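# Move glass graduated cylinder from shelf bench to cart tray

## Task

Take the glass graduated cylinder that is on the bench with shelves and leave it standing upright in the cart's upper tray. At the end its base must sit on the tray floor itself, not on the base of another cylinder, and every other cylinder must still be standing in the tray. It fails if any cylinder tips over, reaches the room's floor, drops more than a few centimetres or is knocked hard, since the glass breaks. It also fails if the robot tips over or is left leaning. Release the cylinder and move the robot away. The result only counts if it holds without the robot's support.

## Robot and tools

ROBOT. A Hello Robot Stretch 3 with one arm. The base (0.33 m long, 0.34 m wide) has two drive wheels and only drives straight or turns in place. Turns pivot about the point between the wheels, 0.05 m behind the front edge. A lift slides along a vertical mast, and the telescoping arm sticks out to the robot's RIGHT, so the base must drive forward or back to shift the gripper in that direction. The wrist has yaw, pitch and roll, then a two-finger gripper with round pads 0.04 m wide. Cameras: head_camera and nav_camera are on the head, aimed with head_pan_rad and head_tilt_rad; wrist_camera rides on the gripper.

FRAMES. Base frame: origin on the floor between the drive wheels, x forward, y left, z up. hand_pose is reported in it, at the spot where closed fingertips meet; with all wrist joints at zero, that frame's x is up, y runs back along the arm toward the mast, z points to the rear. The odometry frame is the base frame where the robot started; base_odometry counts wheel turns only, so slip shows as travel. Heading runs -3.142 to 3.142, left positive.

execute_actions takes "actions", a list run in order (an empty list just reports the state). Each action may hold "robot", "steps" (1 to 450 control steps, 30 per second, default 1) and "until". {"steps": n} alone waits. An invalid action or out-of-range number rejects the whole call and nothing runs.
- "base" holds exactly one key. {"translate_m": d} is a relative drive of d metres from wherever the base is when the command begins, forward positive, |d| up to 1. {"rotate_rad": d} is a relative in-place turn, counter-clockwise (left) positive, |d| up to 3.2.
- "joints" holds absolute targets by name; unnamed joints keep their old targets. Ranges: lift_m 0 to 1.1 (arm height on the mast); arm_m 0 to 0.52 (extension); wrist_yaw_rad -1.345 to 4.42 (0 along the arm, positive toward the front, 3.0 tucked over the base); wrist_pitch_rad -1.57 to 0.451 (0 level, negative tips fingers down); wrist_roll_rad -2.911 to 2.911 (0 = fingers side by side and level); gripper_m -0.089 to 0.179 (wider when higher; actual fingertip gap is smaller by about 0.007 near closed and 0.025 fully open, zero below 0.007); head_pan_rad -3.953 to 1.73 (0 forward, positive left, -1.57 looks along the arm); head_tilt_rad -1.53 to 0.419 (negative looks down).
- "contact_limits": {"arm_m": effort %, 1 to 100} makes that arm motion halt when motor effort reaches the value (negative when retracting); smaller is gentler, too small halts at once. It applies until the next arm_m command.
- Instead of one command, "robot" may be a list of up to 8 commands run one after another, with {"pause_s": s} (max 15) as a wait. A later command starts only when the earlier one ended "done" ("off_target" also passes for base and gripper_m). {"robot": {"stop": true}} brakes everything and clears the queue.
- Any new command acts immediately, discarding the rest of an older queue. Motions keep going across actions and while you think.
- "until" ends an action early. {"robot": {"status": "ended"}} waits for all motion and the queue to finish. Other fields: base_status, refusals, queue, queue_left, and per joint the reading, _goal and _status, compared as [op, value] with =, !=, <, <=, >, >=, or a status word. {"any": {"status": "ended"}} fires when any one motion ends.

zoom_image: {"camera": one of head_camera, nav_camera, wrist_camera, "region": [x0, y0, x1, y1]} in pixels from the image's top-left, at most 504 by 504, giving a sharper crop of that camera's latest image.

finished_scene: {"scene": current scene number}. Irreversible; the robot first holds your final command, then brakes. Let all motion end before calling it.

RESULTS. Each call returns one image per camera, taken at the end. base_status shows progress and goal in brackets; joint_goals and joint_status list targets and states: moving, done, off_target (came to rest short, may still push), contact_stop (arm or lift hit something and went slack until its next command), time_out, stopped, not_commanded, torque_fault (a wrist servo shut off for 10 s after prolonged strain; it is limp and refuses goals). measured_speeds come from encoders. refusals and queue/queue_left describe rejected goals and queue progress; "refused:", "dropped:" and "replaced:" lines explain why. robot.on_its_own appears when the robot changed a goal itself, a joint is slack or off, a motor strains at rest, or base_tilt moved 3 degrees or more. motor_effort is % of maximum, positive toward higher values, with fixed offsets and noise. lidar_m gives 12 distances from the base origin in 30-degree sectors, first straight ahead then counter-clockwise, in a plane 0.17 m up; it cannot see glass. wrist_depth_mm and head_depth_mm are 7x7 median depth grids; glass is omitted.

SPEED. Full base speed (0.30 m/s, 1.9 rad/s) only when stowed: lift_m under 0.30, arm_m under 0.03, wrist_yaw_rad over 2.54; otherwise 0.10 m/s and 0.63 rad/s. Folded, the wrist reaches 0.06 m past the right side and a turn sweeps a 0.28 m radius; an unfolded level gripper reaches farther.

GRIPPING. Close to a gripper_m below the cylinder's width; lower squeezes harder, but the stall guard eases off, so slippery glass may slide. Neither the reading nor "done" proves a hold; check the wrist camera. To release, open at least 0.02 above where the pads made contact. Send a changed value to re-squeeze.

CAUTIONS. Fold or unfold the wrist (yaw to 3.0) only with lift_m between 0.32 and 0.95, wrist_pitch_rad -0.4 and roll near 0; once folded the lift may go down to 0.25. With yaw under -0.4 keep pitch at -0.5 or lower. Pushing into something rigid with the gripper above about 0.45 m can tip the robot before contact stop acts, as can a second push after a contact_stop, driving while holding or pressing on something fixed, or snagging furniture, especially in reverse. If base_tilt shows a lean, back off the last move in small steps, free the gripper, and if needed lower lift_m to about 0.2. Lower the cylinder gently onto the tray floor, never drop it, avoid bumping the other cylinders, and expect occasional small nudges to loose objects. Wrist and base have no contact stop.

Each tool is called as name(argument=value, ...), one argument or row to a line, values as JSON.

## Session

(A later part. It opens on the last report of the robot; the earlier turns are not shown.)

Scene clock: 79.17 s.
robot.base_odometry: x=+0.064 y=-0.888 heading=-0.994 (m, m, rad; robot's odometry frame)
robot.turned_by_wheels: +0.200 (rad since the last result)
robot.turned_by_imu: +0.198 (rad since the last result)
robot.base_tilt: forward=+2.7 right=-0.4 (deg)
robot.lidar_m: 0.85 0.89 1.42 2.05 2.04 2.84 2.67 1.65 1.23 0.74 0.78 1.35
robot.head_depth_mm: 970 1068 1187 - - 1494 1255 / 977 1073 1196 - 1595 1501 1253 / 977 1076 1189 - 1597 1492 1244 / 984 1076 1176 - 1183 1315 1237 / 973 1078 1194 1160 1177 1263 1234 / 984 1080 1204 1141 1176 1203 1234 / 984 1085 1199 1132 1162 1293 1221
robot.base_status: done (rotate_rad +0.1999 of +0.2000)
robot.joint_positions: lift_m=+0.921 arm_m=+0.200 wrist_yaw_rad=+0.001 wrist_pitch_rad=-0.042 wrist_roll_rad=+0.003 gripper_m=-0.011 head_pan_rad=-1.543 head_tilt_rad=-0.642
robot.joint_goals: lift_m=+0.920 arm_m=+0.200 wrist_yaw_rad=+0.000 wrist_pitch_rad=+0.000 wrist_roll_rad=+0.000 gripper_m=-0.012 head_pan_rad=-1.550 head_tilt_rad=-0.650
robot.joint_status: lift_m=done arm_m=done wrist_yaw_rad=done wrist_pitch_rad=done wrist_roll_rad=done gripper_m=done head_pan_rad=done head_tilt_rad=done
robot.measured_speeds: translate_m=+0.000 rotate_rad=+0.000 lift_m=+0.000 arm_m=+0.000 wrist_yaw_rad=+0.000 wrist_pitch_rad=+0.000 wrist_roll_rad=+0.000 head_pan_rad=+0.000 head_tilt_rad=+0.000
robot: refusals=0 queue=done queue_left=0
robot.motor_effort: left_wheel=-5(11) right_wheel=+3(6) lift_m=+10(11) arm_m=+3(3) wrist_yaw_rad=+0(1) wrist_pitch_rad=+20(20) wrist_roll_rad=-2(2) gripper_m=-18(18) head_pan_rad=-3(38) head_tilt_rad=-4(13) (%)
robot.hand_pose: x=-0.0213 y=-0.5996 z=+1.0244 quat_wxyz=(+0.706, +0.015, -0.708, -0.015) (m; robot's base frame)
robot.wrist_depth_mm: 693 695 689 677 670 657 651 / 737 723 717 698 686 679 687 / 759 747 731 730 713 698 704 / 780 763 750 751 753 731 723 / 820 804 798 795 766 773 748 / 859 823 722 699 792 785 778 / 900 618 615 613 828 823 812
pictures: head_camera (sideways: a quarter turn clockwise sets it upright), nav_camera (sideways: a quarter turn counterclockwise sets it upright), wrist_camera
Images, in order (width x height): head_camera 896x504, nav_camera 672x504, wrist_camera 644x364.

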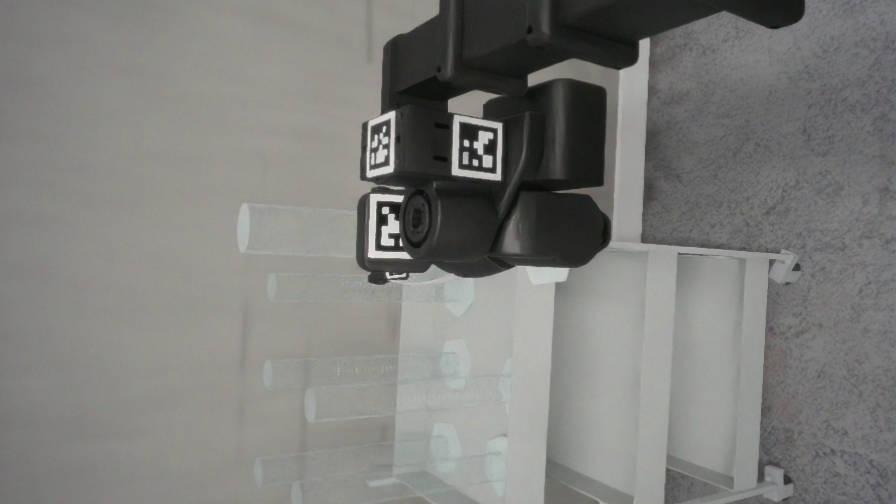

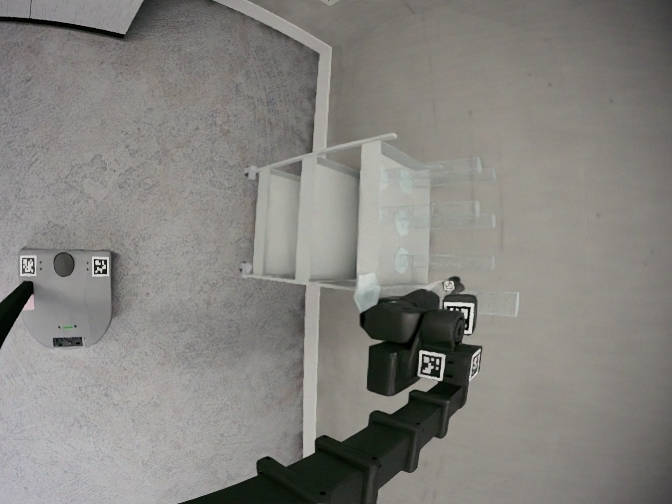

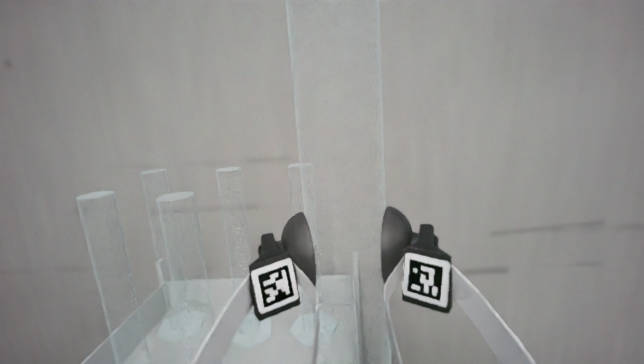

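execute_actions(
  actions=[
    {"robot":[{"base":{"translate_m":0.075}},{"joints":{"arm_m":0.42}},{"joints":{"lift_m":0.87}}],"steps":450,"until":{"robot":{"status":"ended"}}},
  ],
)

zoom_image(
  camera="head_camera",
  region=[200, 100, 620, 400],
)

Scene clock: 87.57 s.
robot.base_odometry: x=+0.105 y=-0.950 heading=-0.994 (m, m, rad; robot's odometry frame)
robot.turned_by_wheels: +0.000 (rad since the last result)
robot.turned_by_imu: +0.001 (rad since the last result)
robot.base_tilt: forward=+2.8 right=-0.3 (deg)
robot.lidar_m: 0.78 0.81 1.13 2.30 2.06 2.83 2.74 1.65 1.23 0.75 0.79 1.28
robot.head_depth_mm: 972 1076 1196 1318 - - 1232 / 979 1074 1169 - 1564 1496 1248 / 982 1078 1158 1316 1467 1441 1251 / 978 1074 1166 1031 1182 1259 1237 / 979 1080 1197 1152 1179 1257 1232 / 990 1085 1202 1136 1162 1205 1225 / 988 1084 1201 1157 1115 1376 1213
robot.base_status: done (translate_m +0.0750 of +0.0750)
robot.joint_positions: lift_m=+0.871 arm_m=+0.420 wrist_yaw_rad=+0.001 wrist_pitch_rad=-0.042 wrist_roll_rad=+0.003 gripper_m=-0.011 head_pan_rad=-1.543 head_tilt_rad=-0.642
robot.joint_goals: lift_m=+0.870 arm_m=+0.420 wrist_yaw_rad=+0.000 wrist_pitch_rad=+0.000 wrist_roll_rad=+0.000 gripper_m=-0.012 head_pan_rad=-1.550 head_tilt_rad=-0.650
robot.joint_status: lift_m=done arm_m=done wrist_yaw_rad=done wrist_pitch_rad=done wrist_roll_rad=done gripper_m=done head_pan_rad=done head_tilt_rad=done
robot.measured_speeds: translate_m=+0.000 rotate_rad=+0.000 lift_m=+0.000 arm_m=+0.000 wrist_yaw_rad=+0.000 wrist_pitch_rad=+0.000 wrist_roll_rad=+0.000 head_pan_rad=+0.000 head_tilt_rad=+0.000
robot: refusals=0 queue=done queue_left=0
robot.motor_effort: left_wheel=-4(6) right_wheel=+2(7) lift_m=+10(10) arm_m=+3(4) wrist_yaw_rad=-1(0) wrist_pitch_rad=+20(20) wrist_roll_rad=-2(2) gripper_m=-18(18) head_pan_rad=-3(3) head_tilt_rad=-4(4) (%)
robot.hand_pose: x=-0.0213 y=-0.8196 z=+0.9744 quat_wxyz=(+0.706, +0.015, -0.708, -0.015) (m; robot's base frame)
robot.wrist_depth_mm: 504 491 489 485 480 470 460 / 522 512 503 498 496 488 483 / 539 538 523 521 508 501 489 / 563 556 547 538 531 525 509 / 582 576 566 546 551 549 536 / 607 597 589 578 577 562 564 / 638 507 495 490 584 586 569
pictures: head_camera (sideways: a quarter turn clockwise sets it upright), nav_camera (sideways: a quarter turn counterclockwise sets it upright), wrist_camera
Images, in order (width x height): head_camera 896x504, nav_camera 672x504, wrist_camera 644x364.

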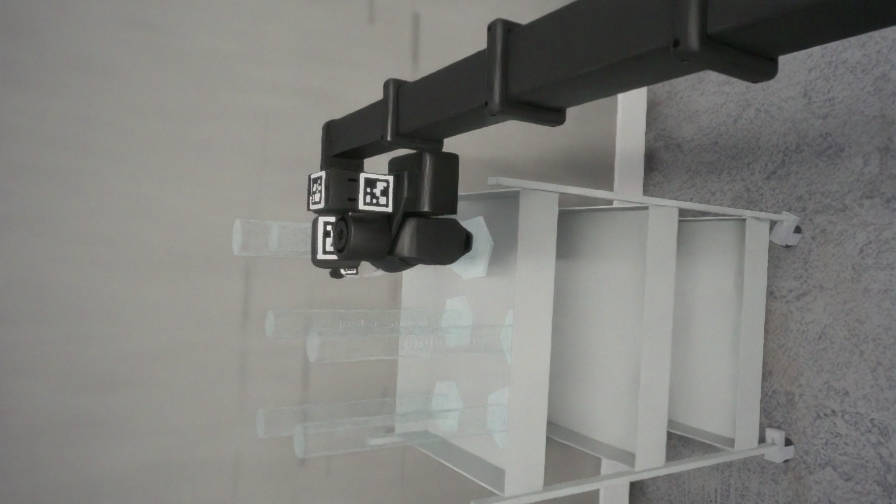

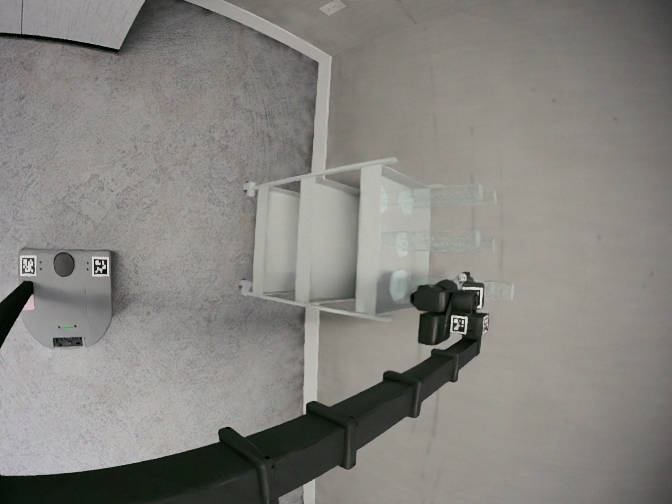

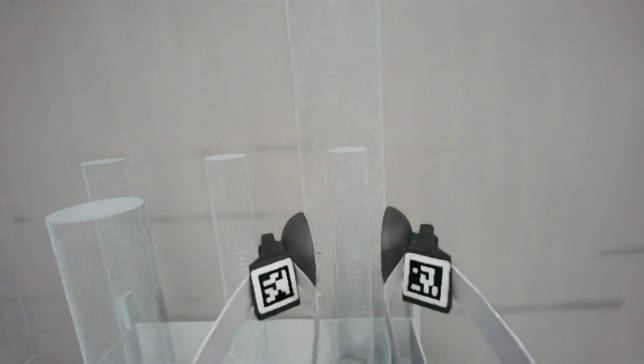

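Region (200, 100, 620, 400) of head_camera's 896x504 image, scaled by 1.200, with more detail than that image has; it fills the top 360 rows of this view, and the rest is white.

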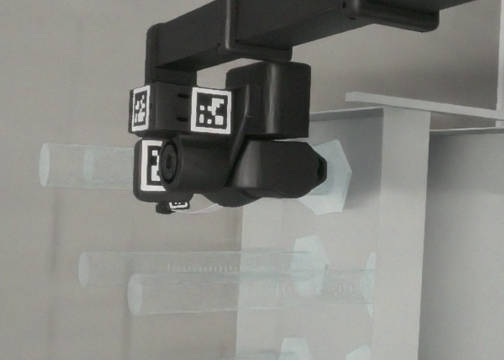

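Back cylinder is ~0.18 m beyond; extend a bit more and lower.

execute_actions(
  actions=[
    {"robot":[{"joints":{"arm_m":0.45}},{"joints":{"lift_m":0.80}}],"steps":450,"until":{"robot":{"status":"ended"}}},
  ],
)

Scene clock: 92.30 s.
robot.base_odometry: x=+0.105 y=-0.950 heading=-0.994 (m, m, rad; robot's odometry frame)
robot.turned_by_wheels: +0.000 (rad since the last result)
robot.turned_by_imu: +0.001 (rad since the last result)
robot.base_tilt: forward=+2.7 right=-0.4 (deg)
robot.lidar_m: 0.78 0.81 1.13 2.31 2.05 2.83 2.74 1.65 1.22 0.75 0.79 1.28
robot.head_depth_mm: 977 1072 1186 1341 1497 1563 - / 977 1074 1193 1309 - 1446 1248 / 979 1077 1201 - 1466 1451 1248 / 981 1080 1200 1115 1183 1263 1246 / 982 1083 1201 1154 1183 1255 1234 / 983 1078 1196 1137 1174 1212 1224 / 991 1087 1200 1160 1126 1379 1225
robot.base_status: done (translate_m +0.0750 of +0.0750)
robot.joint_positions: lift_m=+0.801 arm_m=+0.450 wrist_yaw_rad=+0.001 wrist_pitch_rad=-0.043 wrist_roll_rad=+0.003 gripper_m=-0.011 head_pan_rad=-1.543 head_tilt_rad=-0.642
robot.joint_goals: lift_m=+0.800 arm_m=+0.450 wrist_yaw_rad=+0.000 wrist_pitch_rad=+0.000 wrist_roll_rad=+0.000 gripper_m=-0.012 head_pan_rad=-1.550 head_tilt_rad=-0.650
robot.joint_status: lift_m=done arm_m=done wrist_yaw_rad=done wrist_pitch_rad=done wrist_roll_rad=done gripper_m=done head_pan_rad=done head_tilt_rad=done
robot.measured_speeds: translate_m=+0.000 rotate_rad=+0.000 lift_m=+0.000 arm_m=+0.000 wrist_yaw_rad=+0.000 wrist_pitch_rad=+0.000 wrist_roll_rad=+0.000 head_pan_rad=+0.000 head_tilt_rad=+0.000
robot: refusals=0 queue=done queue_left=0
robot.motor_effort: left_wheel=-4(4) right_wheel=+2(2) lift_m=+10(10) arm_m=+4(2) wrist_yaw_rad=+0(1) wrist_pitch_rad=+20(20) wrist_roll_rad=-2(2) gripper_m=-18(18) head_pan_rad=-2(3) head_tilt_rad=-3(4) (%)
robot.hand_pose: x=-0.0213 y=-0.8496 z=+0.9043 quat_wxyz=(+0.706, +0.015, -0.708, -0.015) (m; robot's base frame)
robot.wrist_depth_mm: 476 463 465 458 445 443 430 / 493 483 477 469 461 454 452 / 504 500 496 488 480 471 464 / 537 513 513 507 496 487 485 / 547 546 534 523 508 511 498 / 579 455 561 528 479 522 525 / 592 444 444 436 431 546 546
pictures: head_camera (sideways: a quarter turn clockwise sets it upright), nav_camera (sideways: a quarter turn counterclockwise sets it upright), wrist_camera
Images, in order (width x height): head_camera 896x504, nav_camera 672x504, wrist_camera 644x364.

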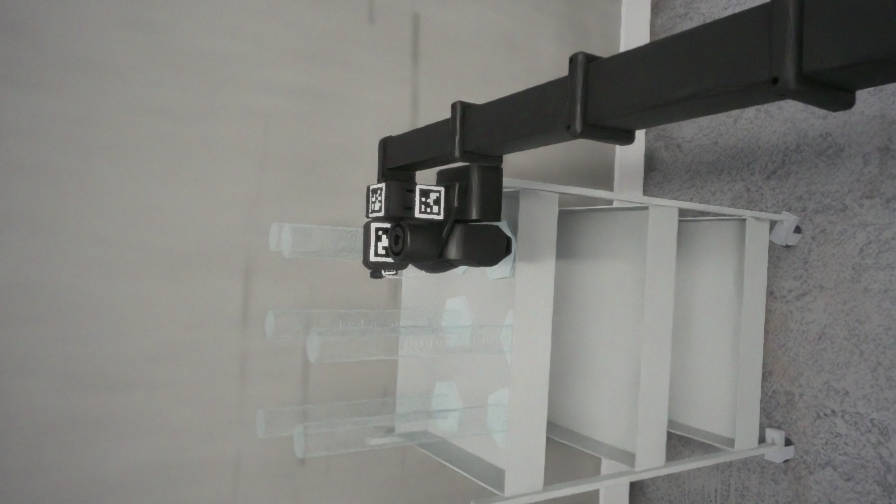

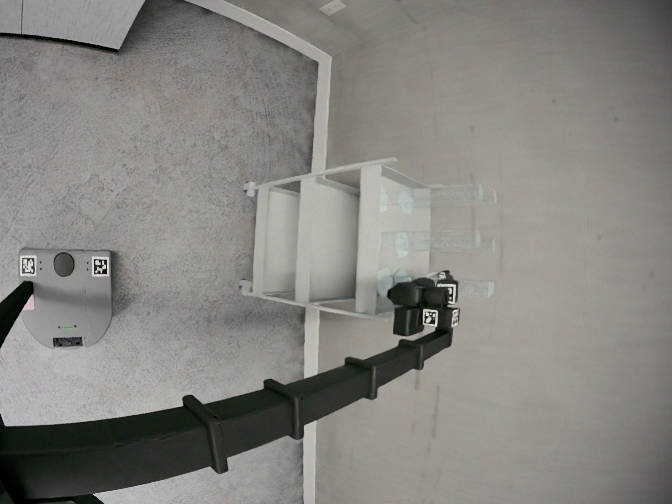

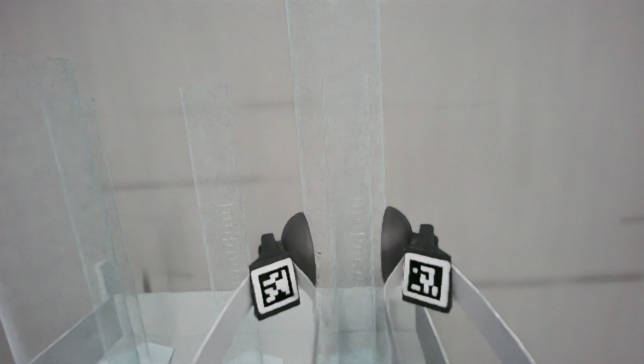

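execute_actions(
  actions=[
    {"robot":[{"joints":{"lift_m":0.788}},{"joints":{"lift_m":0.78}},{"joints":{"lift_m":0.773}},{"joints":{"lift_m":0.766}}],"steps":150,"until":{"robot":{"wrist_pitch_rad":[">",-0.034]}}},
    {"robot":{"stop":true},"steps":8},
  ],
)

Scene clock: 96.63 s.
robot.base_odometry: x=+0.105 y=-0.950 heading=-0.994 (m, m, rad; robot's odometry frame)
robot.turned_by_wheels: +0.000 (rad since the last result)
robot.turned_by_imu: +0.001 (rad since the last result)
robot.base_tilt: forward=+2.8 right=-0.4 (deg)
robot.lidar_m: 0.78 0.81 1.13 2.30 2.06 2.84 2.74 1.66 1.22 0.75 0.79 1.28
robot.head_depth_mm: 974 1068 1191 1341 1520 1547 - / 977 1071 1191 1311 1468 - 1236 / 980 1077 1204 - 1498 1443 1243 / 970 1080 1193 - 1191 1257 1238 / 980 1083 1212 1149 1176 1244 1234 / 983 1081 1203 1135 1175 1221 1227 / 987 1088 1206 1159 1132 1366 1218
robot.base_status: done (translate_m +0.0750 of +0.0750)
robot.joint_positions: lift_m=+0.768 arm_m=+0.450 wrist_yaw_rad=+0.001 wrist_pitch_rad=-0.020 wrist_roll_rad=+0.003 gripper_m=-0.011 head_pan_rad=-1.543 head_tilt_rad=-0.642
robot.joint_goals: lift_m=+0.767 arm_m=+0.450 wrist_yaw_rad=+0.000 wrist_pitch_rad=+0.000 wrist_roll_rad=+0.000 gripper_m=-0.012 head_pan_rad=-1.550 head_tilt_rad=-0.650
robot.joint_status: lift_m=moving arm_m=done wrist_yaw_rad=done wrist_pitch_rad=done wrist_roll_rad=done gripper_m=done head_pan_rad=done head_tilt_rad=done
robot.measured_speeds: translate_m=+0.000 rotate_rad=+0.000 lift_m=+0.000 arm_m=+0.000 wrist_yaw_rad=+0.000 wrist_pitch_rad=+0.000 wrist_roll_rad=+0.000 head_pan_rad=+0.000 head_tilt_rad=+0.000
robot: refusals=0 queue=stopped queue_left=0
robot.motor_effort: left_wheel=-4(4) right_wheel=+2(2) lift_m=+5(12) arm_m=+3(4) wrist_yaw_rad=+0(0) wrist_pitch_rad=+10(20) wrist_roll_rad=-2(2) gripper_m=-18(18) head_pan_rad=-2(2) head_tilt_rad=-4(4) (%)
robot.hand_pose: x=-0.0213 y=-0.8503 z=+0.8777 quat_wxyz=(+0.706, +0.007, -0.708, -0.007) (m; robot's base frame)
robot.wrist_depth_mm: 478 469 460 463 447 447 439 / 492 486 476 475 462 453 452 / 512 504 495 488 484 475 465 / 534 519 508 508 503 492 486 / 549 538 540 520 506 507 499 / 575 449 442 428 425 518 517 / 391 424 417 410 381 546 536
pictures: head_camera (sideways: a quarter turn clockwise sets it upright), nav_camera (sideways: a quarter turn counterclockwise sets it upright), wrist_camera
Images, in order (width x height): head_camera 896x504, nav_camera 672x504, wrist_camera 644x364.

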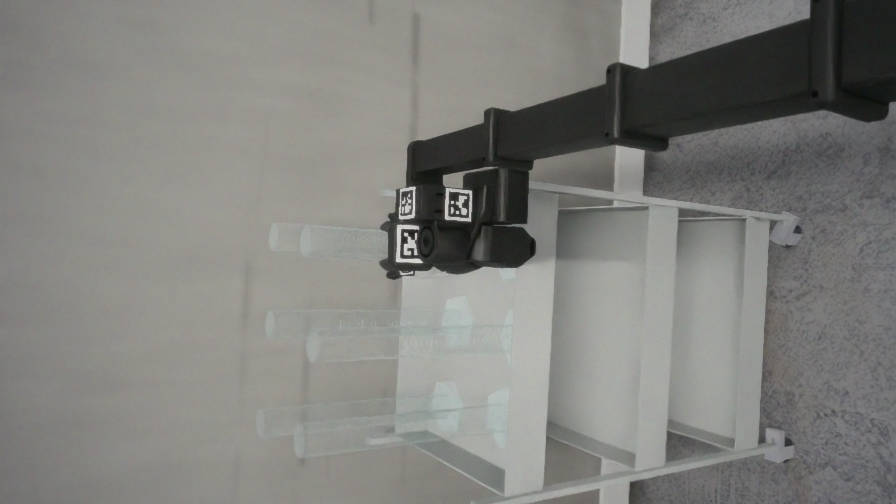

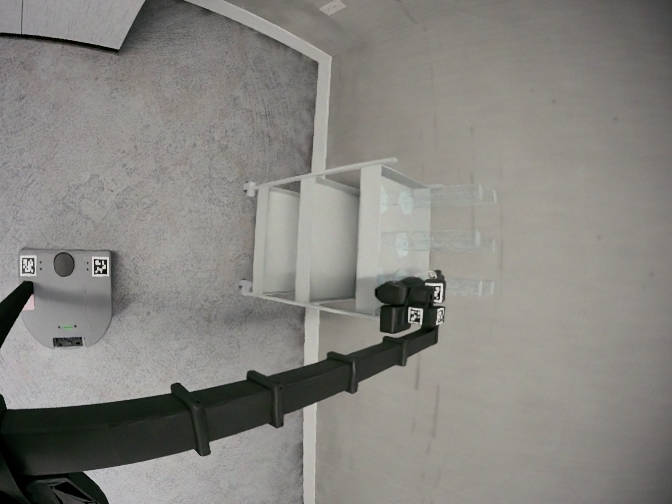

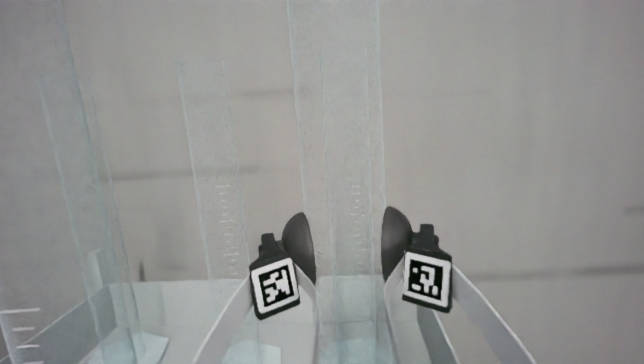

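execute_actions(
  actions=[
    {"robot":[{"joints":{"gripper_m":0.09}},{"joints":{"arm_m":0.12}}],"steps":450,"until":{"robot":{"status":"ended"}}},
  ],
)

Scene clock: 103.03 s.
robot.base_odometry: x=+0.105 y=-0.950 heading=-0.994 (m, m, rad; robot's odometry frame)
robot.turned_by_wheels: +0.000 (rad since the last result)
robot.turned_by_imu: +0.001 (rad since the last result)
robot.base_tilt: forward=+2.8 right=-0.4 (deg)
robot.lidar_m: 0.78 0.81 1.13 2.30 2.06 2.83 2.74 1.65 1.22 0.75 0.79 1.28
robot.head_depth_mm: 975 1067 1187 1327 1517 1523 - / 981 1070 1193 1345 1522 1582 - / 980 1079 1193 1294 1482 - - / 979 1082 1209 1165 1228 - 1182 / 979 1080 1207 1147 1180 1244 1248 / 978 1083 1204 1143 1165 1216 1229 / 983 1079 1197 1164 1125 1371 1212
robot.base_status: done (translate_m +0.0750 of +0.0750)
robot.joint_positions: lift_m=+0.768 arm_m=+0.120 wrist_yaw_rad=+0.001 wrist_pitch_rad=-0.020 wrist_roll_rad=+0.003 gripper_m=+0.090 head_pan_rad=-1.543 head_tilt_rad=-0.642
robot.joint_goals: lift_m=+0.767 arm_m=+0.120 wrist_yaw_rad=+0.000 wrist_pitch_rad=+0.000 wrist_roll_rad=+0.000 gripper_m=+0.090 head_pan_rad=-1.550 head_tilt_rad=-0.650
robot.joint_status: lift_m=stopped arm_m=done wrist_yaw_rad=done wrist_pitch_rad=done wrist_roll_rad=done gripper_m=done head_pan_rad=done head_tilt_rad=done
robot.measured_speeds: translate_m=+0.000 rotate_rad=+0.000 lift_m=+0.000 arm_m=+0.000 wrist_yaw_rad=+0.000 wrist_pitch_rad=+0.000 wrist_roll_rad=+0.000 head_pan_rad=+0.000 head_tilt_rad=+0.000
robot: refusals=0 queue=done queue_left=0
robot.motor_effort: left_wheel=-4(4) right_wheel=+2(2) lift_m=+9(10) arm_m=-4(4) wrist_yaw_rad=+0(0) wrist_pitch_rad=+9(9) wrist_roll_rad=-2(2) gripper_m=+0(78) head_pan_rad=-3(3) head_tilt_rad=-4(4) (%)
robot.hand_pose: x=-0.0213 y=-0.5211 z=+0.8777 quat_wxyz=(+0.706, +0.007, -0.708, -0.007) (m; robot's base frame)
robot.wrist_depth_mm: 789 767 783 748 752 747 718 / 817 793 777 778 768 754 741 / 843 832 815 809 784 782 761 / 864 874 823 822 804 798 796 / 886 860 747 749 818 839 822 / 954 451 - 434 431 852 849 / 976 463 768 759 909 877 862
pictures: head_camera (sideways: a quarter turn clockwise sets it upright), nav_camera (sideways: a quarter turn counterclockwise sets it upright), wrist_camera
Images, in order (width x height): head_camera 896x504, nav_camera 672x504, wrist_camera 644x364.

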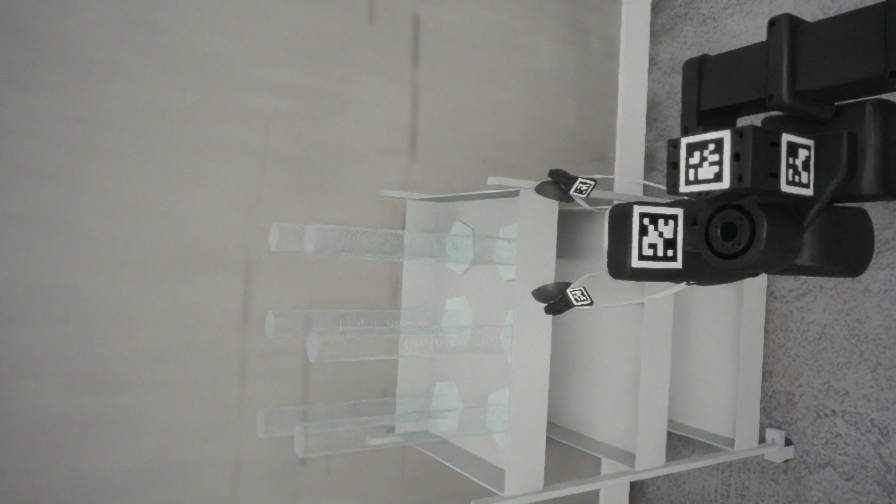

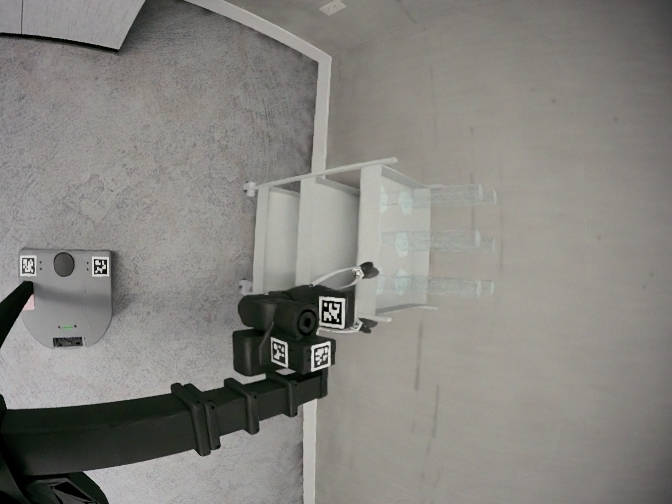

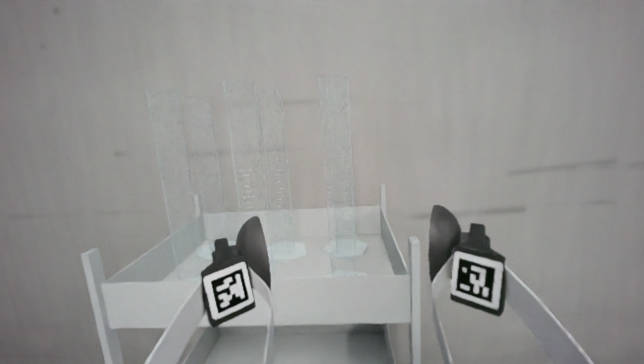

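finished_scene(
  scene=2,
)

The scene is finished: the task was done.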